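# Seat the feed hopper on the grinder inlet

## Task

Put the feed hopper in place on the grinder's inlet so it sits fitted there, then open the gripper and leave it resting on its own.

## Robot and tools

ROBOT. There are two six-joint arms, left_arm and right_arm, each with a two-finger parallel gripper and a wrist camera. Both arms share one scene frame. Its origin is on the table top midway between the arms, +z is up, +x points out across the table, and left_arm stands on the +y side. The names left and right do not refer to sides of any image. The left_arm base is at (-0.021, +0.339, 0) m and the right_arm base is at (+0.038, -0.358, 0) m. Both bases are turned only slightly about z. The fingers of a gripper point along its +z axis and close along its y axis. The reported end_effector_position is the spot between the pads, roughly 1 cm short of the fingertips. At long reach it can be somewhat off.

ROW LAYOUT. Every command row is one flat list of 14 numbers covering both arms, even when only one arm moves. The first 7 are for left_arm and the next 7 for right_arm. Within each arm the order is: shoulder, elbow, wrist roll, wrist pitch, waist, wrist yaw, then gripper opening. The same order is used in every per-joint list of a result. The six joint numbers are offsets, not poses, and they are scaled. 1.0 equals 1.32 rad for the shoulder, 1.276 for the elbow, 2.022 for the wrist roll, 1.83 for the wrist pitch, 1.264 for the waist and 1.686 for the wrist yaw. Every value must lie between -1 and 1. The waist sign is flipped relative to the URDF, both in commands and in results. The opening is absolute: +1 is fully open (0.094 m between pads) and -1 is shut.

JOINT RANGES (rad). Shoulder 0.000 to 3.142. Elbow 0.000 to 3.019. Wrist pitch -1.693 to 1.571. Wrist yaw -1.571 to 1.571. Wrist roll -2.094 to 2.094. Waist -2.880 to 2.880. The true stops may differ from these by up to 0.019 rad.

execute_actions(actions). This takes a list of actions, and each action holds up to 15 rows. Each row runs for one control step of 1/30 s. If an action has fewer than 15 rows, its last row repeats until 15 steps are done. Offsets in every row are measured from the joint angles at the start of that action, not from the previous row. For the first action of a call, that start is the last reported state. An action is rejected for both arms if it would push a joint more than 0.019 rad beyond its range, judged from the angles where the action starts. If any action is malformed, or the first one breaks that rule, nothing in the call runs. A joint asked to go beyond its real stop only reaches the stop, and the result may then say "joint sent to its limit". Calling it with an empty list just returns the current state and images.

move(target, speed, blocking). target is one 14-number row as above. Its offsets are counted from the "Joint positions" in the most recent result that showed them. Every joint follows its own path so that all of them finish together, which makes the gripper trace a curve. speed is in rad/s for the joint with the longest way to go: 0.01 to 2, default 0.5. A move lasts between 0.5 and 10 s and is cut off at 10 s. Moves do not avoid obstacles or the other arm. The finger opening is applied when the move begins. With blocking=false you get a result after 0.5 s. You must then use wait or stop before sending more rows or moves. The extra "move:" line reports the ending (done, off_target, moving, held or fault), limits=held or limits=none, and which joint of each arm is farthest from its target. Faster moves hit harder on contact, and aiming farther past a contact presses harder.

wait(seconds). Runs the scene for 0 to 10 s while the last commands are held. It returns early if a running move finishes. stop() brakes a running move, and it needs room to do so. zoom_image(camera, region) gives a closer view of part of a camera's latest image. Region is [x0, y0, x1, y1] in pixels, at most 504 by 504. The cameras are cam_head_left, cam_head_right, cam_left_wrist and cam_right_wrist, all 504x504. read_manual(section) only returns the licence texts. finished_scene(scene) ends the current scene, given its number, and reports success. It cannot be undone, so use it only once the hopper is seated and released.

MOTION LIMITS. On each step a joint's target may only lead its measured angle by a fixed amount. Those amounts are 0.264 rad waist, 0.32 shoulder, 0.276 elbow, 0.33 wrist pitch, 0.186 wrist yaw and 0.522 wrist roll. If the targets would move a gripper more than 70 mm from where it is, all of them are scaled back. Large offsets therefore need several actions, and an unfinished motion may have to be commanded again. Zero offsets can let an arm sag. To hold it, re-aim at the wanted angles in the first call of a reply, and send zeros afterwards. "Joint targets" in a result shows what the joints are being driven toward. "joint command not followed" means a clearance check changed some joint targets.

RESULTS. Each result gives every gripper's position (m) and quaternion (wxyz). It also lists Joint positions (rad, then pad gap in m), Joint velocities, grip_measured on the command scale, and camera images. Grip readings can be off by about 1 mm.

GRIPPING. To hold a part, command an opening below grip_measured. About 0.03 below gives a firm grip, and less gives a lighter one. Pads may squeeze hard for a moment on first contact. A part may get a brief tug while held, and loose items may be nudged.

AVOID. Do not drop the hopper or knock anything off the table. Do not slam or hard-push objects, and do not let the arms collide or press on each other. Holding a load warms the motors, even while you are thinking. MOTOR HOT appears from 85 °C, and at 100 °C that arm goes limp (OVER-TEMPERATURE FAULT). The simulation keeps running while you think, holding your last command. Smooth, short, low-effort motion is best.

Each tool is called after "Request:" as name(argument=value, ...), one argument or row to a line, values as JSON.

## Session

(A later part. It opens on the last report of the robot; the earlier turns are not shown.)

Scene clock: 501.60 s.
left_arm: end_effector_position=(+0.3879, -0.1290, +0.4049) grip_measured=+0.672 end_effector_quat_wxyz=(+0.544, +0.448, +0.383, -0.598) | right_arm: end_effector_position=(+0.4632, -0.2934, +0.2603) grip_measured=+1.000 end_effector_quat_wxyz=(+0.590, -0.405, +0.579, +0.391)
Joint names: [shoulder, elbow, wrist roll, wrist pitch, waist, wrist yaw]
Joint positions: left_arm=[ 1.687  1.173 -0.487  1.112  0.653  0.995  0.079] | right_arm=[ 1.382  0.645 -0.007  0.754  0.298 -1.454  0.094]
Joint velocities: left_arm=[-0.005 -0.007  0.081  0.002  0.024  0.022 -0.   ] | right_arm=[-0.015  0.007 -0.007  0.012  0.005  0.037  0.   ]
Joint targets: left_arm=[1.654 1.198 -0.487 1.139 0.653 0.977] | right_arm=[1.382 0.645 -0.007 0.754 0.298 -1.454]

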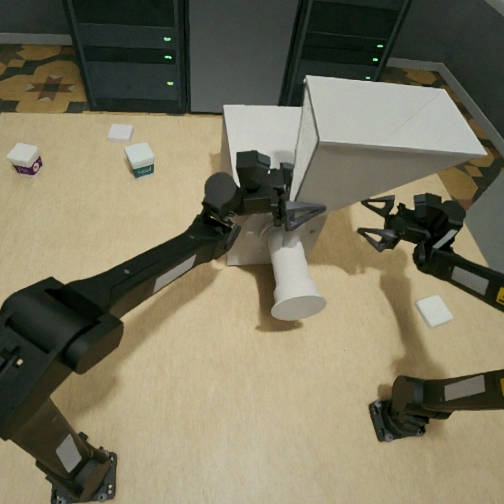

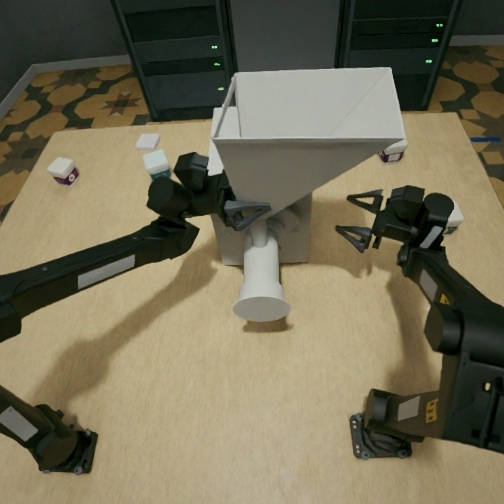

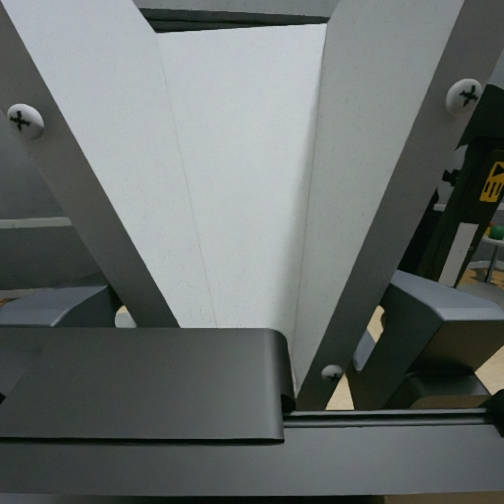

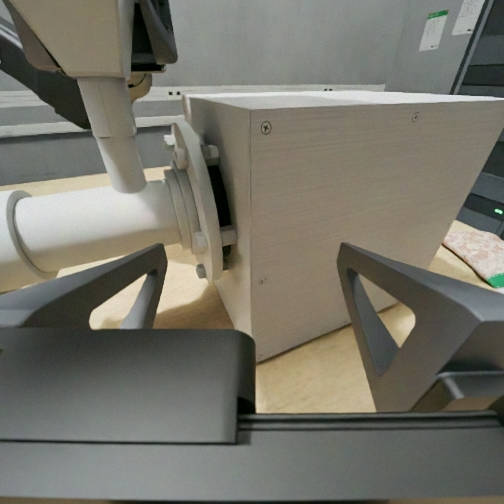

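Request:
execute_actions(
  actions=[
    [[-0.02,0.085,0,0.005,0.018,-0.014,0.5,0,0,0,0,0,0,1]],
    [[-0.018,0.086,0,0.0,0.02,-0.014,0.5,0,0,0,0,0,0,1]],
    [[-0.02,0.02,0,0.01,0.005,-0.012,0.5,0,0,0,0,0,0,1]],
  ],
)

Request:
zoom_image(
  camera="cam_right_wrist",
  region=[60, 70, 180, 190],
)

Request:
zoom_image(
  camera="cam_head_right",
  region=[230, 200, 290, 260],
)

Scene clock: 511.27 s.
left_arm: end_effector_position=(+0.3898, -0.1318, +0.4039) grip_measured=+0.672 end_effector_quat_wxyz=(+0.534, +0.443, +0.391, -0.604) | right_arm: end_effector_position=(+0.4632, -0.2934, +0.2603) grip_measured=+1.000 end_effector_quat_wxyz=(+0.590, -0.405, +0.579, +0.391)
Joint names: [shoulder, elbow, wrist roll, wrist pitch, waist, wrist yaw]
Joint positions: left_arm=[ 1.692  1.181 -0.507  1.097  0.655  0.995  0.079] | right_arm=[ 1.382  0.645 -0.007  0.754  0.298 -1.454  0.094]
Joint velocities: left_arm=[-0.005 -0.007  0.022 -0.012 -0.005  0.007 -0.001] | right_arm=[-0.015  0.002 -0.022 -0.002 -0.005 -0.066  0.   ]
Joint targets: left_arm=[1.666 1.207 -0.505 1.115 0.662 0.975] | right_arm=[1.382 0.645 -0.007 0.754 0.298 -1.454]

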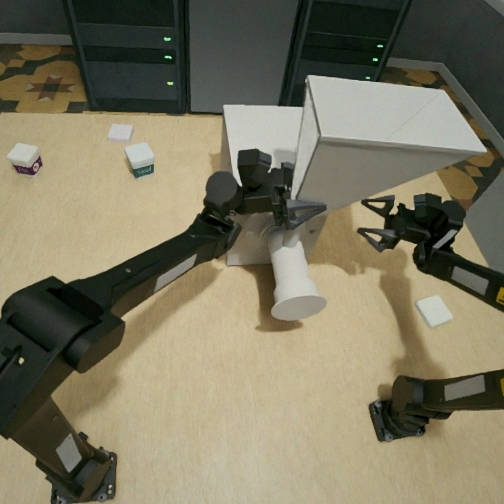

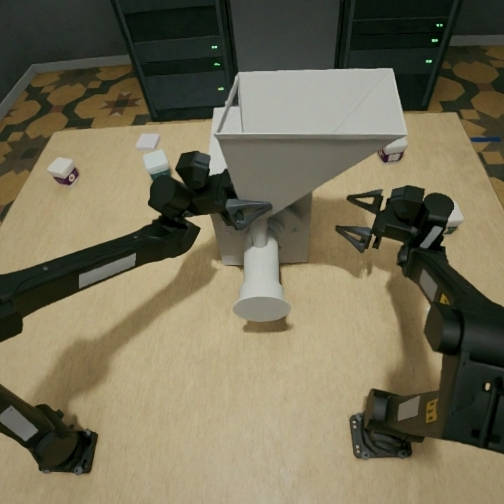

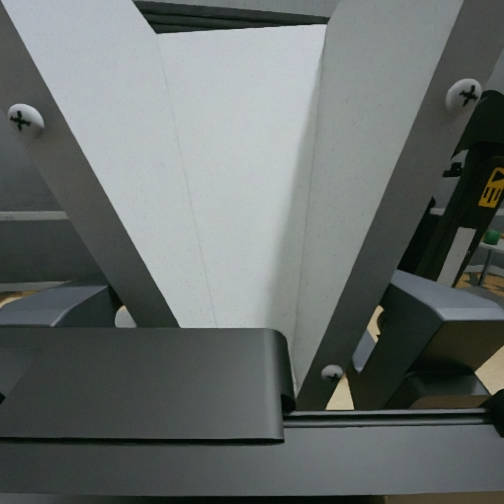

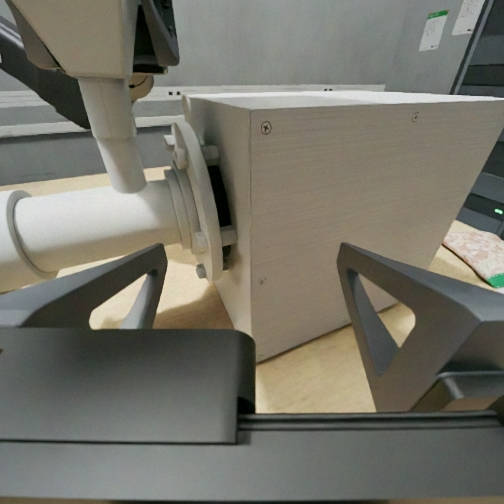

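Region (60, 70, 180, 190) of cam_right_wrist's 504x504 image, scaled by 4.200, with more detail than that image has.

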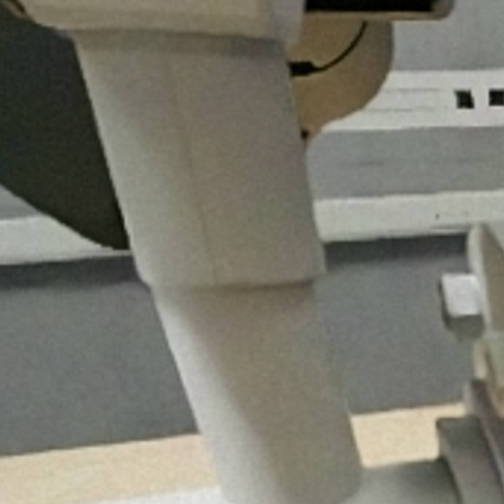

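Region (230, 200, 290, 260) of cam_head_right's 504x504 image, scaled by 8.400, with more detail than that image has.

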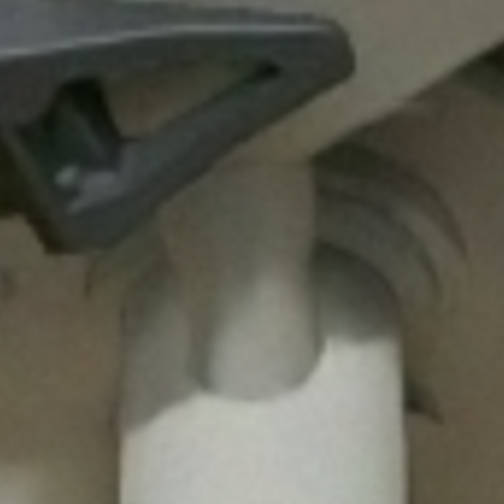

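Closer. Once more outward, holding roll.

Request:
execute_actions(
  actions=[
    [[-0.018,0.087,0.01,0.008,0.008,-0.017,0.5,0,0,0,0,0,0,1]],
    [[-0.016,0.087,0.01,0.008,0.008,-0.017,0.5,0,0,0,0,0,0,1]],
    [[-0.02,0.02,0,0.02,0,-0.012,0.5,0,0,0,0,0,0,1]],
  ],
)

Request:
zoom_image(
  camera="cam_right_wrist",
  region=[60, 70, 180, 190],
)

Request:
zoom_image(
  camera="cam_head_right",
  region=[230, 200, 290, 260],
)

Scene clock: 520.97 s.
left_arm: end_effector_position=(+0.3909, -0.1319, +0.4038) grip_measured=+0.672 end_effector_quat_wxyz=(+0.532, +0.441, +0.393, -0.607) | right_arm: end_effector_position=(+0.4632, -0.2934, +0.2603) grip_measured=+1.000 end_effector_quat_wxyz=(+0.590, -0.405, +0.579, +0.391)
Joint names: [shoulder, elbow, wrist roll, wrist pitch, waist, wrist yaw]
Joint positions: left_arm=[ 1.694  1.183 -0.517  1.097  0.654  0.994  0.079] | right_arm=[ 1.382  0.645 -0.007  0.754  0.298 -1.454  0.094]
Joint velocities: left_arm=[0.005 0.017 0.022 0.002 0.015 0.022 0.001] | right_arm=[-0.005 -0.012  0.007 -0.007  0.015 -0.066  0.   ]
Joint targets: left_arm=[1.667 1.209 -0.512 1.134 0.655 0.974] | right_arm=[1.382 0.645 -0.007 0.754 0.298 -1.454]

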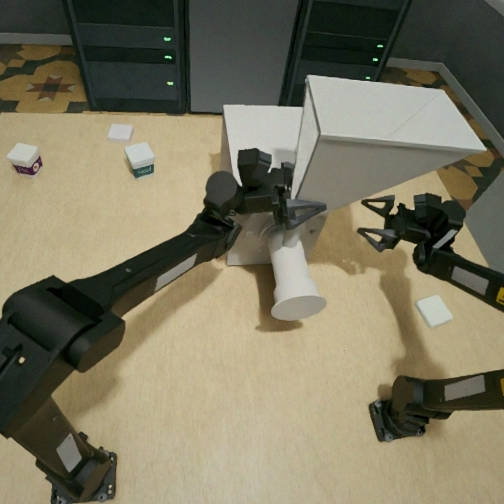

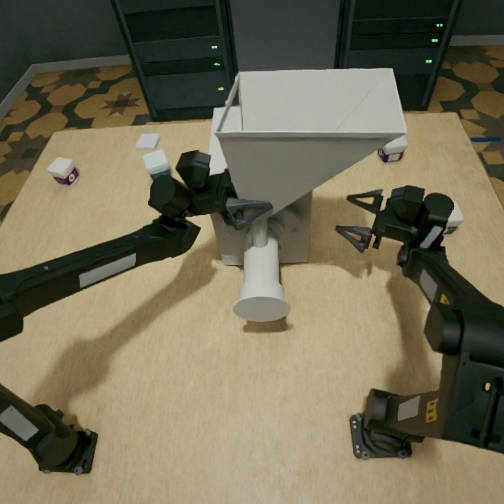

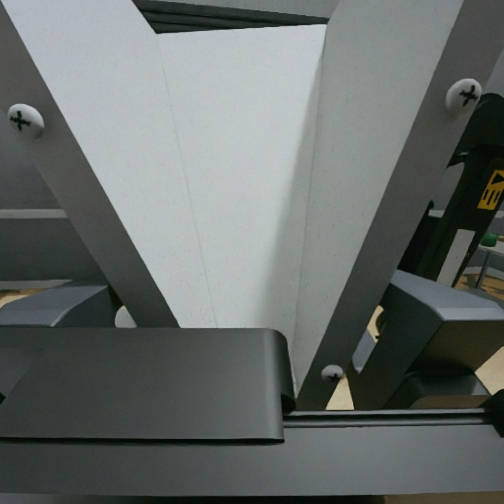

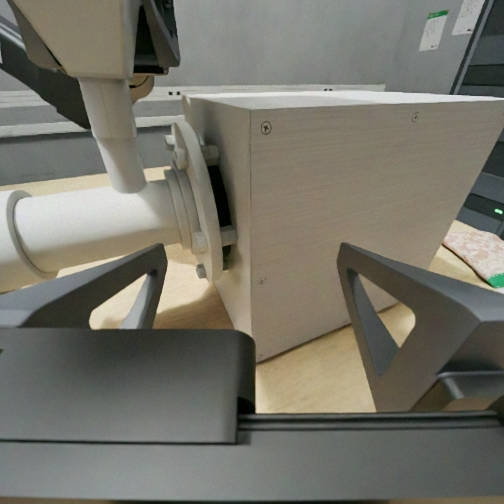

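Region (60, 70, 180, 190) of cam_right_wrist's 504x504 image, scaled by 4.200, with more detail than that image has.

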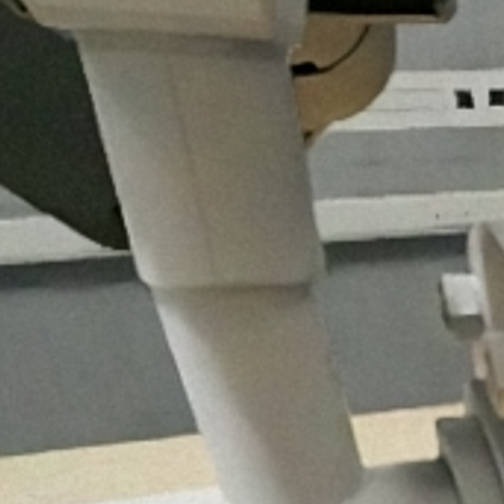

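Region (230, 200, 290, 260) of cam_head_right's 504x504 image, scaled by 8.400, with more detail than that image has.

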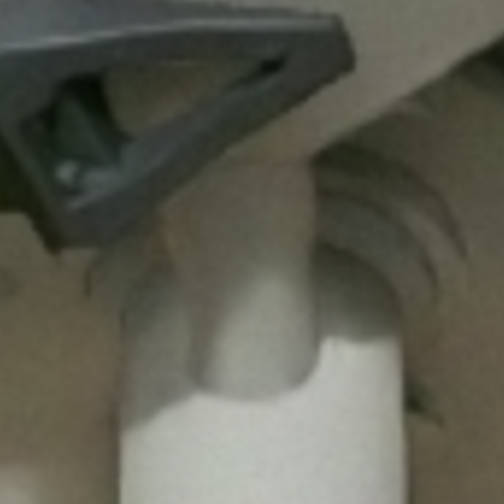

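Request:
execute_actions(
  actions=[
    [[-0.035,0.075,0.02,-0.012,0.02,-0.008,0.5,0,0,0,0,0,0,1]],
    [[-0.035,0.075,0.02,-0.012,0.02,-0.008,0.5,0,0,0,0,0,0,1]],
    [[-0.03,0.075,0.015,-0.012,0.02,-0.008,0.5,0,0,0,0,0,0,1]],
    [[-0.015,0.03,0,0.01,0.01,-0.012,0.5,0,0,0,0,0,0,1]],
  ],
)

Request:
zoom_image(
  camera="cam_right_wrist",
  region=[60, 70, 180, 190],
)

Request:
zoom_image(
  camera="cam_head_right",
  region=[230, 200, 290, 260],
)

Scene clock: 539.37 s.
left_arm: end_effector_position=(+0.3946, -0.1388, +0.3924) grip_measured=+0.672 end_effector_quat_wxyz=(+0.504, +0.443, +0.421, -0.610) | right_arm: end_effector_position=(+0.4632, -0.2934, +0.2603) grip_measured=+1.000 end_effector_quat_wxyz=(+0.590, -0.405, +0.579, +0.391)
Joint names: [shoulder, elbow, wrist roll, wrist pitch, waist, wrist yaw]
Joint positions: left_arm=[ 1.695  1.193 -0.5    0.998  0.657  1.013  0.079] | right_arm=[ 1.382  0.645 -0.007  0.754  0.298 -1.454  0.094]
Joint velocities: left_arm=[-0.005  0.002  0.022 -0.012 -0.005  0.051  0.001] | right_arm=[ 0.005 -0.012 -0.081 -0.007  0.015  0.051  0.   ]
Joint targets: left_arm=[1.675 1.232 -0.500 1.016 0.670 0.993] | right_arm=[1.382 0.645 -0.007 0.754 0.298 -1.454]

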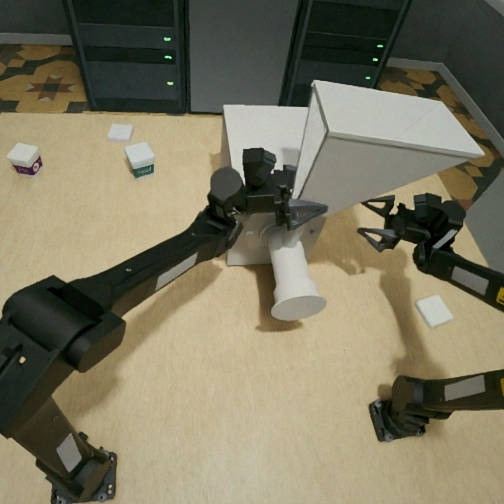

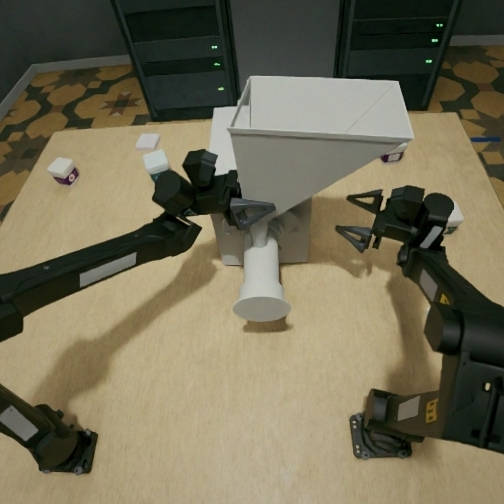

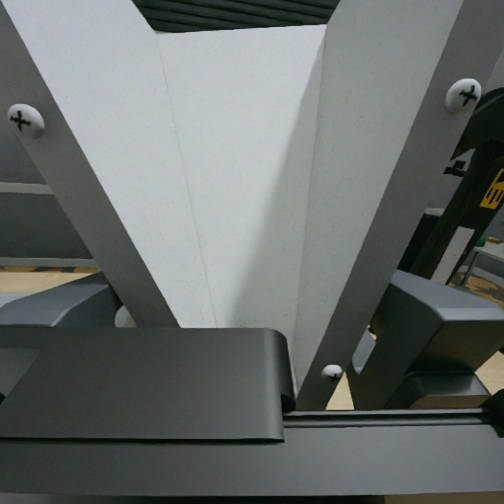

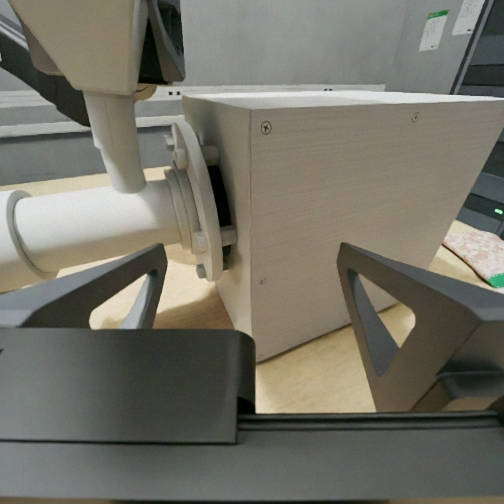

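Region (60, 70, 180, 190) of cam_right_wrist's 504x504 image, scaled by 4.200, with more detail than that image has.

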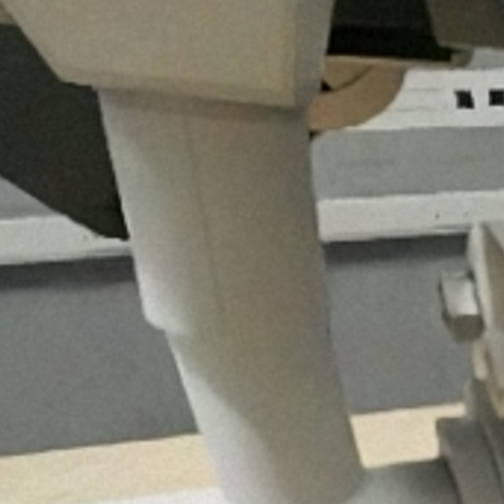

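Region (230, 200, 290, 260) of cam_head_right's 504x504 image, scaled by 8.400, with more detail than that image has.

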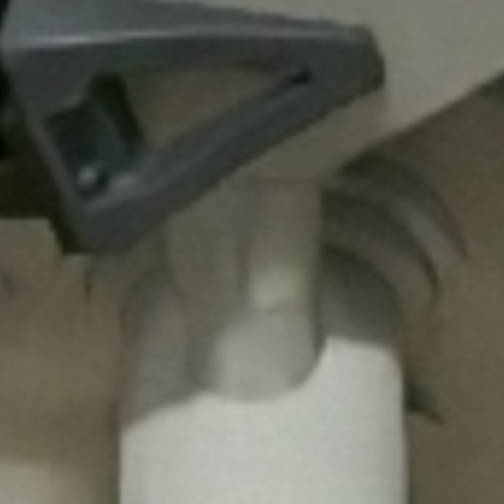

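Engaged. Lower and straighten.

Request:
execute_actions(
  actions=[
    [[-0.035,0.01,0.02,0.04,0,-0.01,0.5,0,0,0,0,0,0,1]],
    [[-0.03,0.005,0.015,0.045,0,-0.01,0.5,0,0,0,0,0,0,1]],
    [[-0.025,0.01,0.005,0.04,0,-0.01,0.5,0,0,0,0,0,0,1]],
    [[-0.02,0.01,0,0.04,0,-0.01,0.5,0,0,0,0,0,0,1]],
  ],
)

Scene clock: 546.13 s.
left_arm: end_effector_position=(+0.3875, -0.1340, +0.3786) grip_measured=+0.672 end_effector_quat_wxyz=(+0.533, +0.453, +0.396, -0.594) | right_arm: end_effector_position=(+0.4632, -0.2934, +0.2603) grip_measured=+1.000 end_effector_quat_wxyz=(+0.590, -0.405, +0.579, +0.391)
Joint names: [shoulder, elbow, wrist roll, wrist pitch, waist, wrist yaw]
Joint positions: left_arm=[ 1.708  1.149 -0.45   1.096  0.659  1.001  0.079] | right_arm=[ 1.382  0.645 -0.007  0.754  0.298 -1.454  0.094]
Joint velocities: left_arm=[-0.005 -0.007 -0.037  0.007  0.015 -0.037 -0.   ] | right_arm=[-0.005 -0.022  0.007  0.002  0.024 -0.066  0.   ]
Joint targets: left_arm=[1.675 1.169 -0.452 1.145 0.659 0.986] | right_arm=[1.382 0.645 -0.007 0.754 0.298 -1.454]

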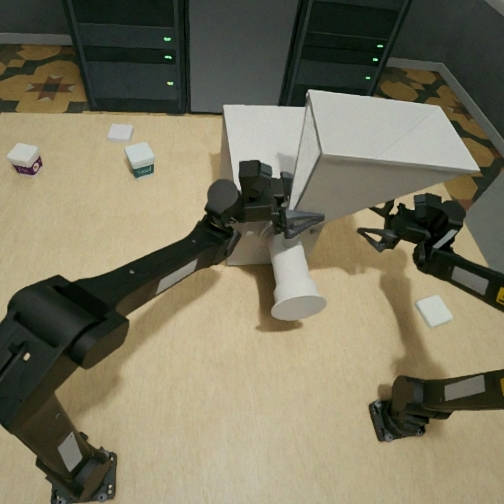

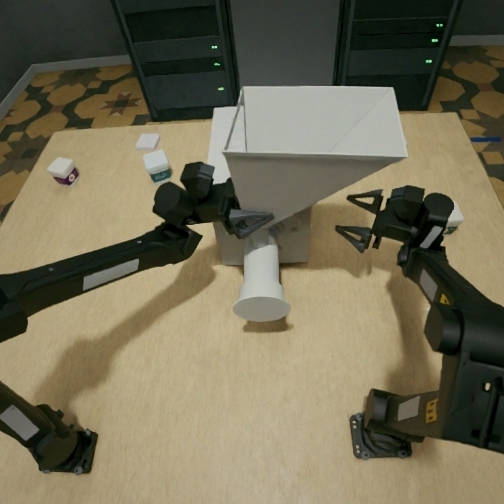

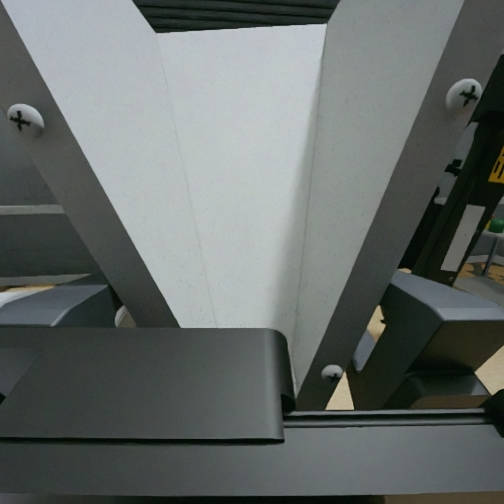

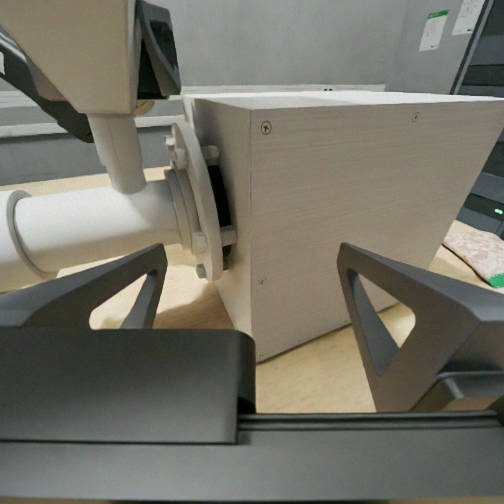

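Request:
execute_actions(
  actions=[
    [[-0.015,0.012,0,0.033,0,-0.005,0.5,0,0,0,0,0,0,1]],
    [[-0.012,0.012,0,0.033,0,-0.005,0.5,0,0,0,0,0,0,1]],
    [[-0.01,0.01,0,0.033,0,-0.005,0.5,0,0,0,0,0,0,1]],
    [[-0.005,0.005,0,0.03,0,-0.005,0.5,0,0,0,0,0,0,1]],
  ],
)

Scene clock: 554.70 s.
left_arm: end_effector_position=(+0.3845, -0.1349, +0.3539) grip_measured=+0.672 end_effector_quat_wxyz=(+0.532, +0.465, +0.387, -0.592) | right_arm: end_effector_position=(+0.4632, -0.2934, +0.2603) grip_measured=+1.000 end_effector_quat_wxyz=(+0.590, -0.405, +0.579, +0.391)
Joint names: [shoulder, elbow, wrist roll, wrist pitch, waist, wrist yaw]
Joint positions: left_arm=[ 1.747  1.128 -0.437  1.159  0.66   1.026  0.079] | right_arm=[ 1.382  0.645 -0.007  0.754  0.298 -1.454  0.094]
Joint velocities: left_arm=[-0.005  0.002  0.007 -0.002 -0.015 -0.051 -0.001] | right_arm=[-0.005 -0.022 -0.007 -0.007  0.005  0.051  0.   ]
Joint targets: left_arm=[1.728 1.142 -0.443 1.196 0.659 1.012] | right_arm=[1.382 0.645 -0.007 0.754 0.298 -1.454]

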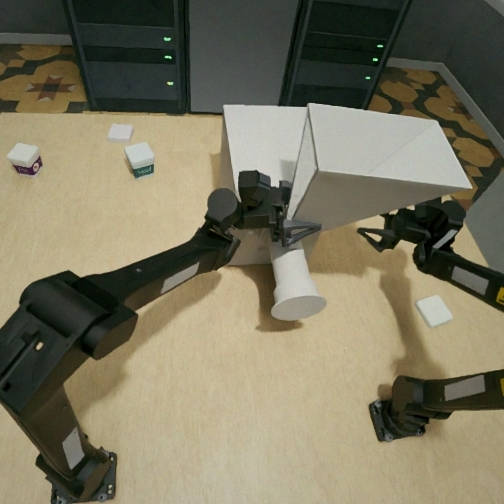

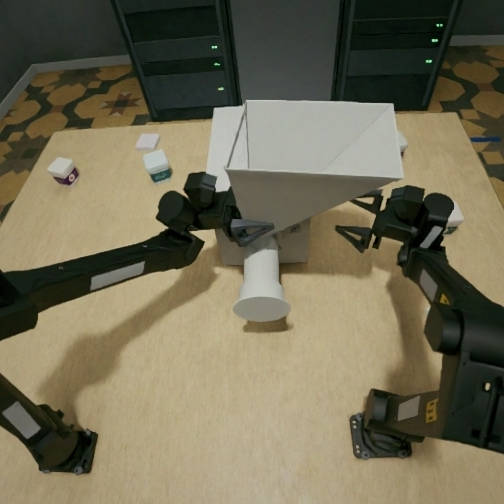

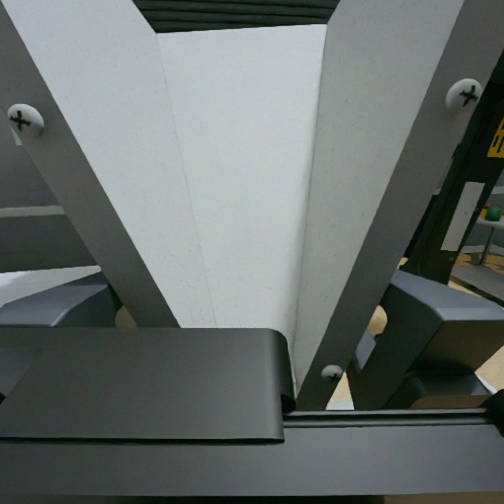

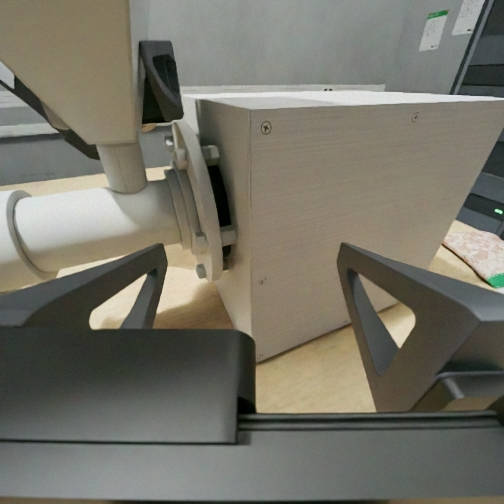

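Request:
execute_actions(
  actions=[
    [[0,0,0,0.025,0,-0.005,0.5,0,0,0,0,0,0,1]],
    [[0,0,0,0,0,0,0.9,0,0,0,0,0,0,1]],
  ],
)

Request:
move(
  target=[-0.125,-0.157,0,0.03,-0.13,0.08,0.9,0,0,0,0,0,0,1],
  speed=0.15,
)

Scene clock: 566.90 s.
left_arm: end_effector_position=(+0.3836, -0.1340, +0.3535) grip_measured=+0.898 end_effector_quat_wxyz=(+0.535, +0.467, +0.383, -0.591) | right_arm: end_effector_position=(+0.4632, -0.2934, +0.2603) grip_measured=+1.000 end_effector_quat_wxyz=(+0.590, -0.405, +0.579, +0.391)
Joint names: [shoulder, elbow, wrist roll, wrist pitch, waist, wrist yaw]
Joint positions: left_arm=[ 1.748  1.125 -0.433  1.172  0.659  1.026  0.089] | right_arm=[ 1.382  0.645 -0.007  0.754  0.298 -1.454  0.094]
Joint velocities: left_arm=[-0.005 -0.012  0.066  0.007  0.005 -0.051  0.   ] | right_arm=[-0.005  0.002  0.11  -0.012 -0.005  0.022  0.   ]
Joint targets: left_arm=[1.748 1.125 -0.434 1.172 0.660 1.026] | right_arm=[1.382 0.645 -0.007 0.754 0.298 -1.454]

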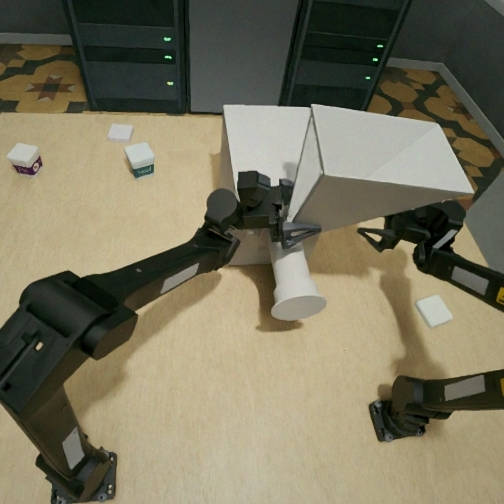

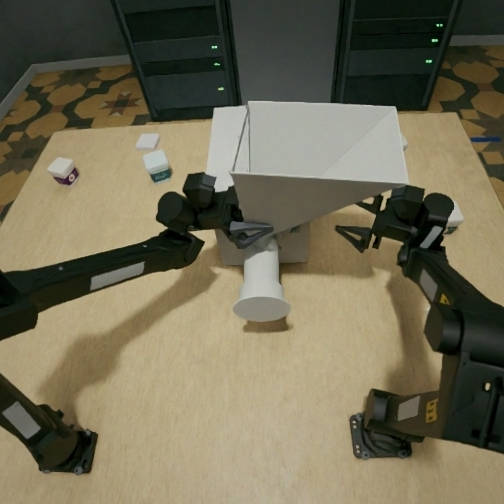

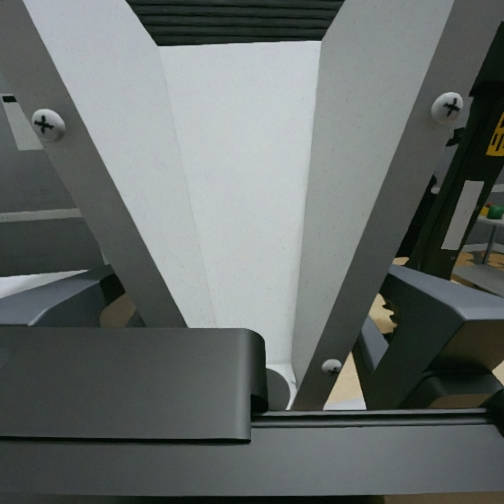

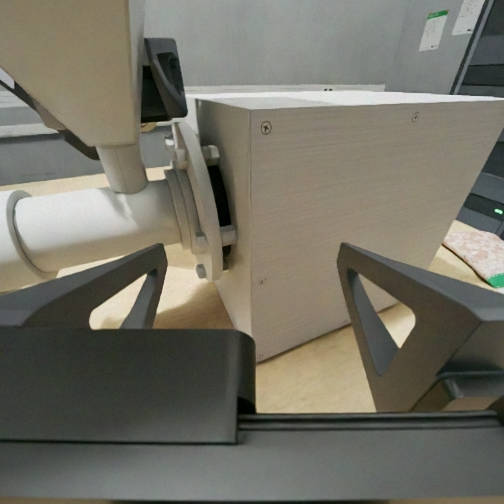

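Scene clock: 568.57 s.
left_arm: end_effector_position=(+0.3739, -0.0358, +0.3468) grip_measured=+0.898 end_effector_quat_wxyz=(+0.541, +0.484, +0.402, -0.558) | right_arm: end_effector_position=(+0.4632, -0.2934, +0.2603) grip_measured=+1.000 end_effector_quat_wxyz=(+0.590, -0.405, +0.579, +0.391)
Joint names: [shoulder, elbow, wrist roll, wrist pitch, waist, wrist yaw]
Joint positions: left_arm=[ 1.592  0.929 -0.432  1.208  0.501  1.158  0.089] | right_arm=[ 1.382  0.645 -0.007  0.754  0.298 -1.454  0.094]
Joint velocities: left_arm=[-0.005 -0.022 -0.051 -0.012 -0.005 -0.037  0.   ] | right_arm=[-0.005 -0.012 -0.007 -0.007  0.005 -0.007  0.   ]
Joint targets: left_arm=[1.583 0.925 -0.433 1.227 0.495 1.161] | right_arm=[1.382 0.645 -0.007 0.754 0.298 -1.454]
move: done; limits=none; left_arm: farthest joint: the wrist pitch, 0.019 radians from its target (0.055 radians at the start); right_arm: farthest joint: the waist, 0.000 radians from its target (0.000 radians at the start)

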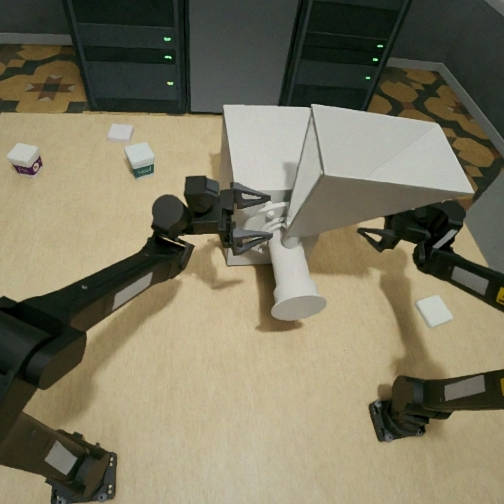

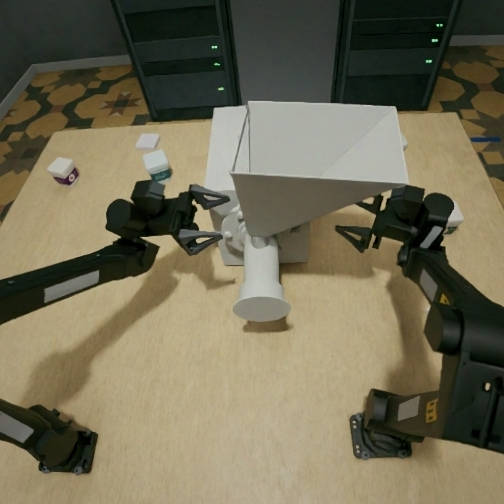

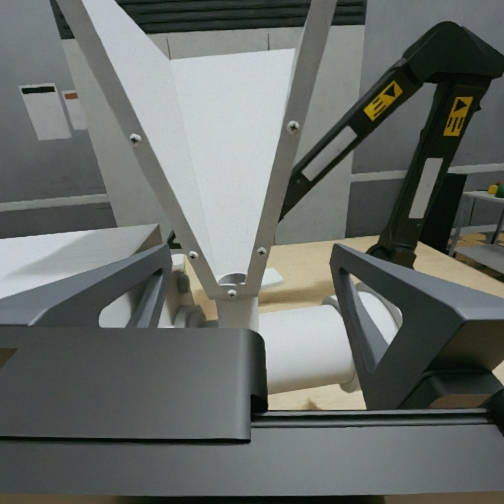

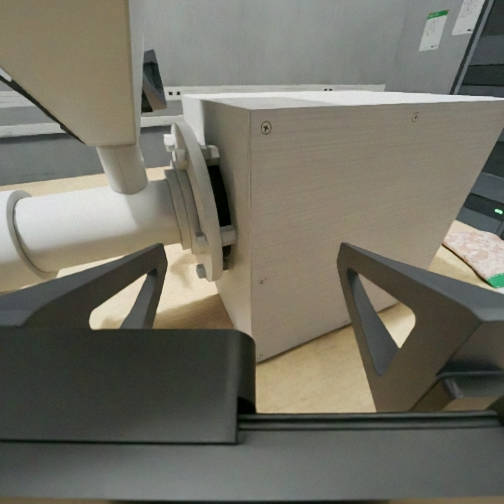

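Request:
finished_scene(
  scene=1,
)

The scene is finished: the task was done.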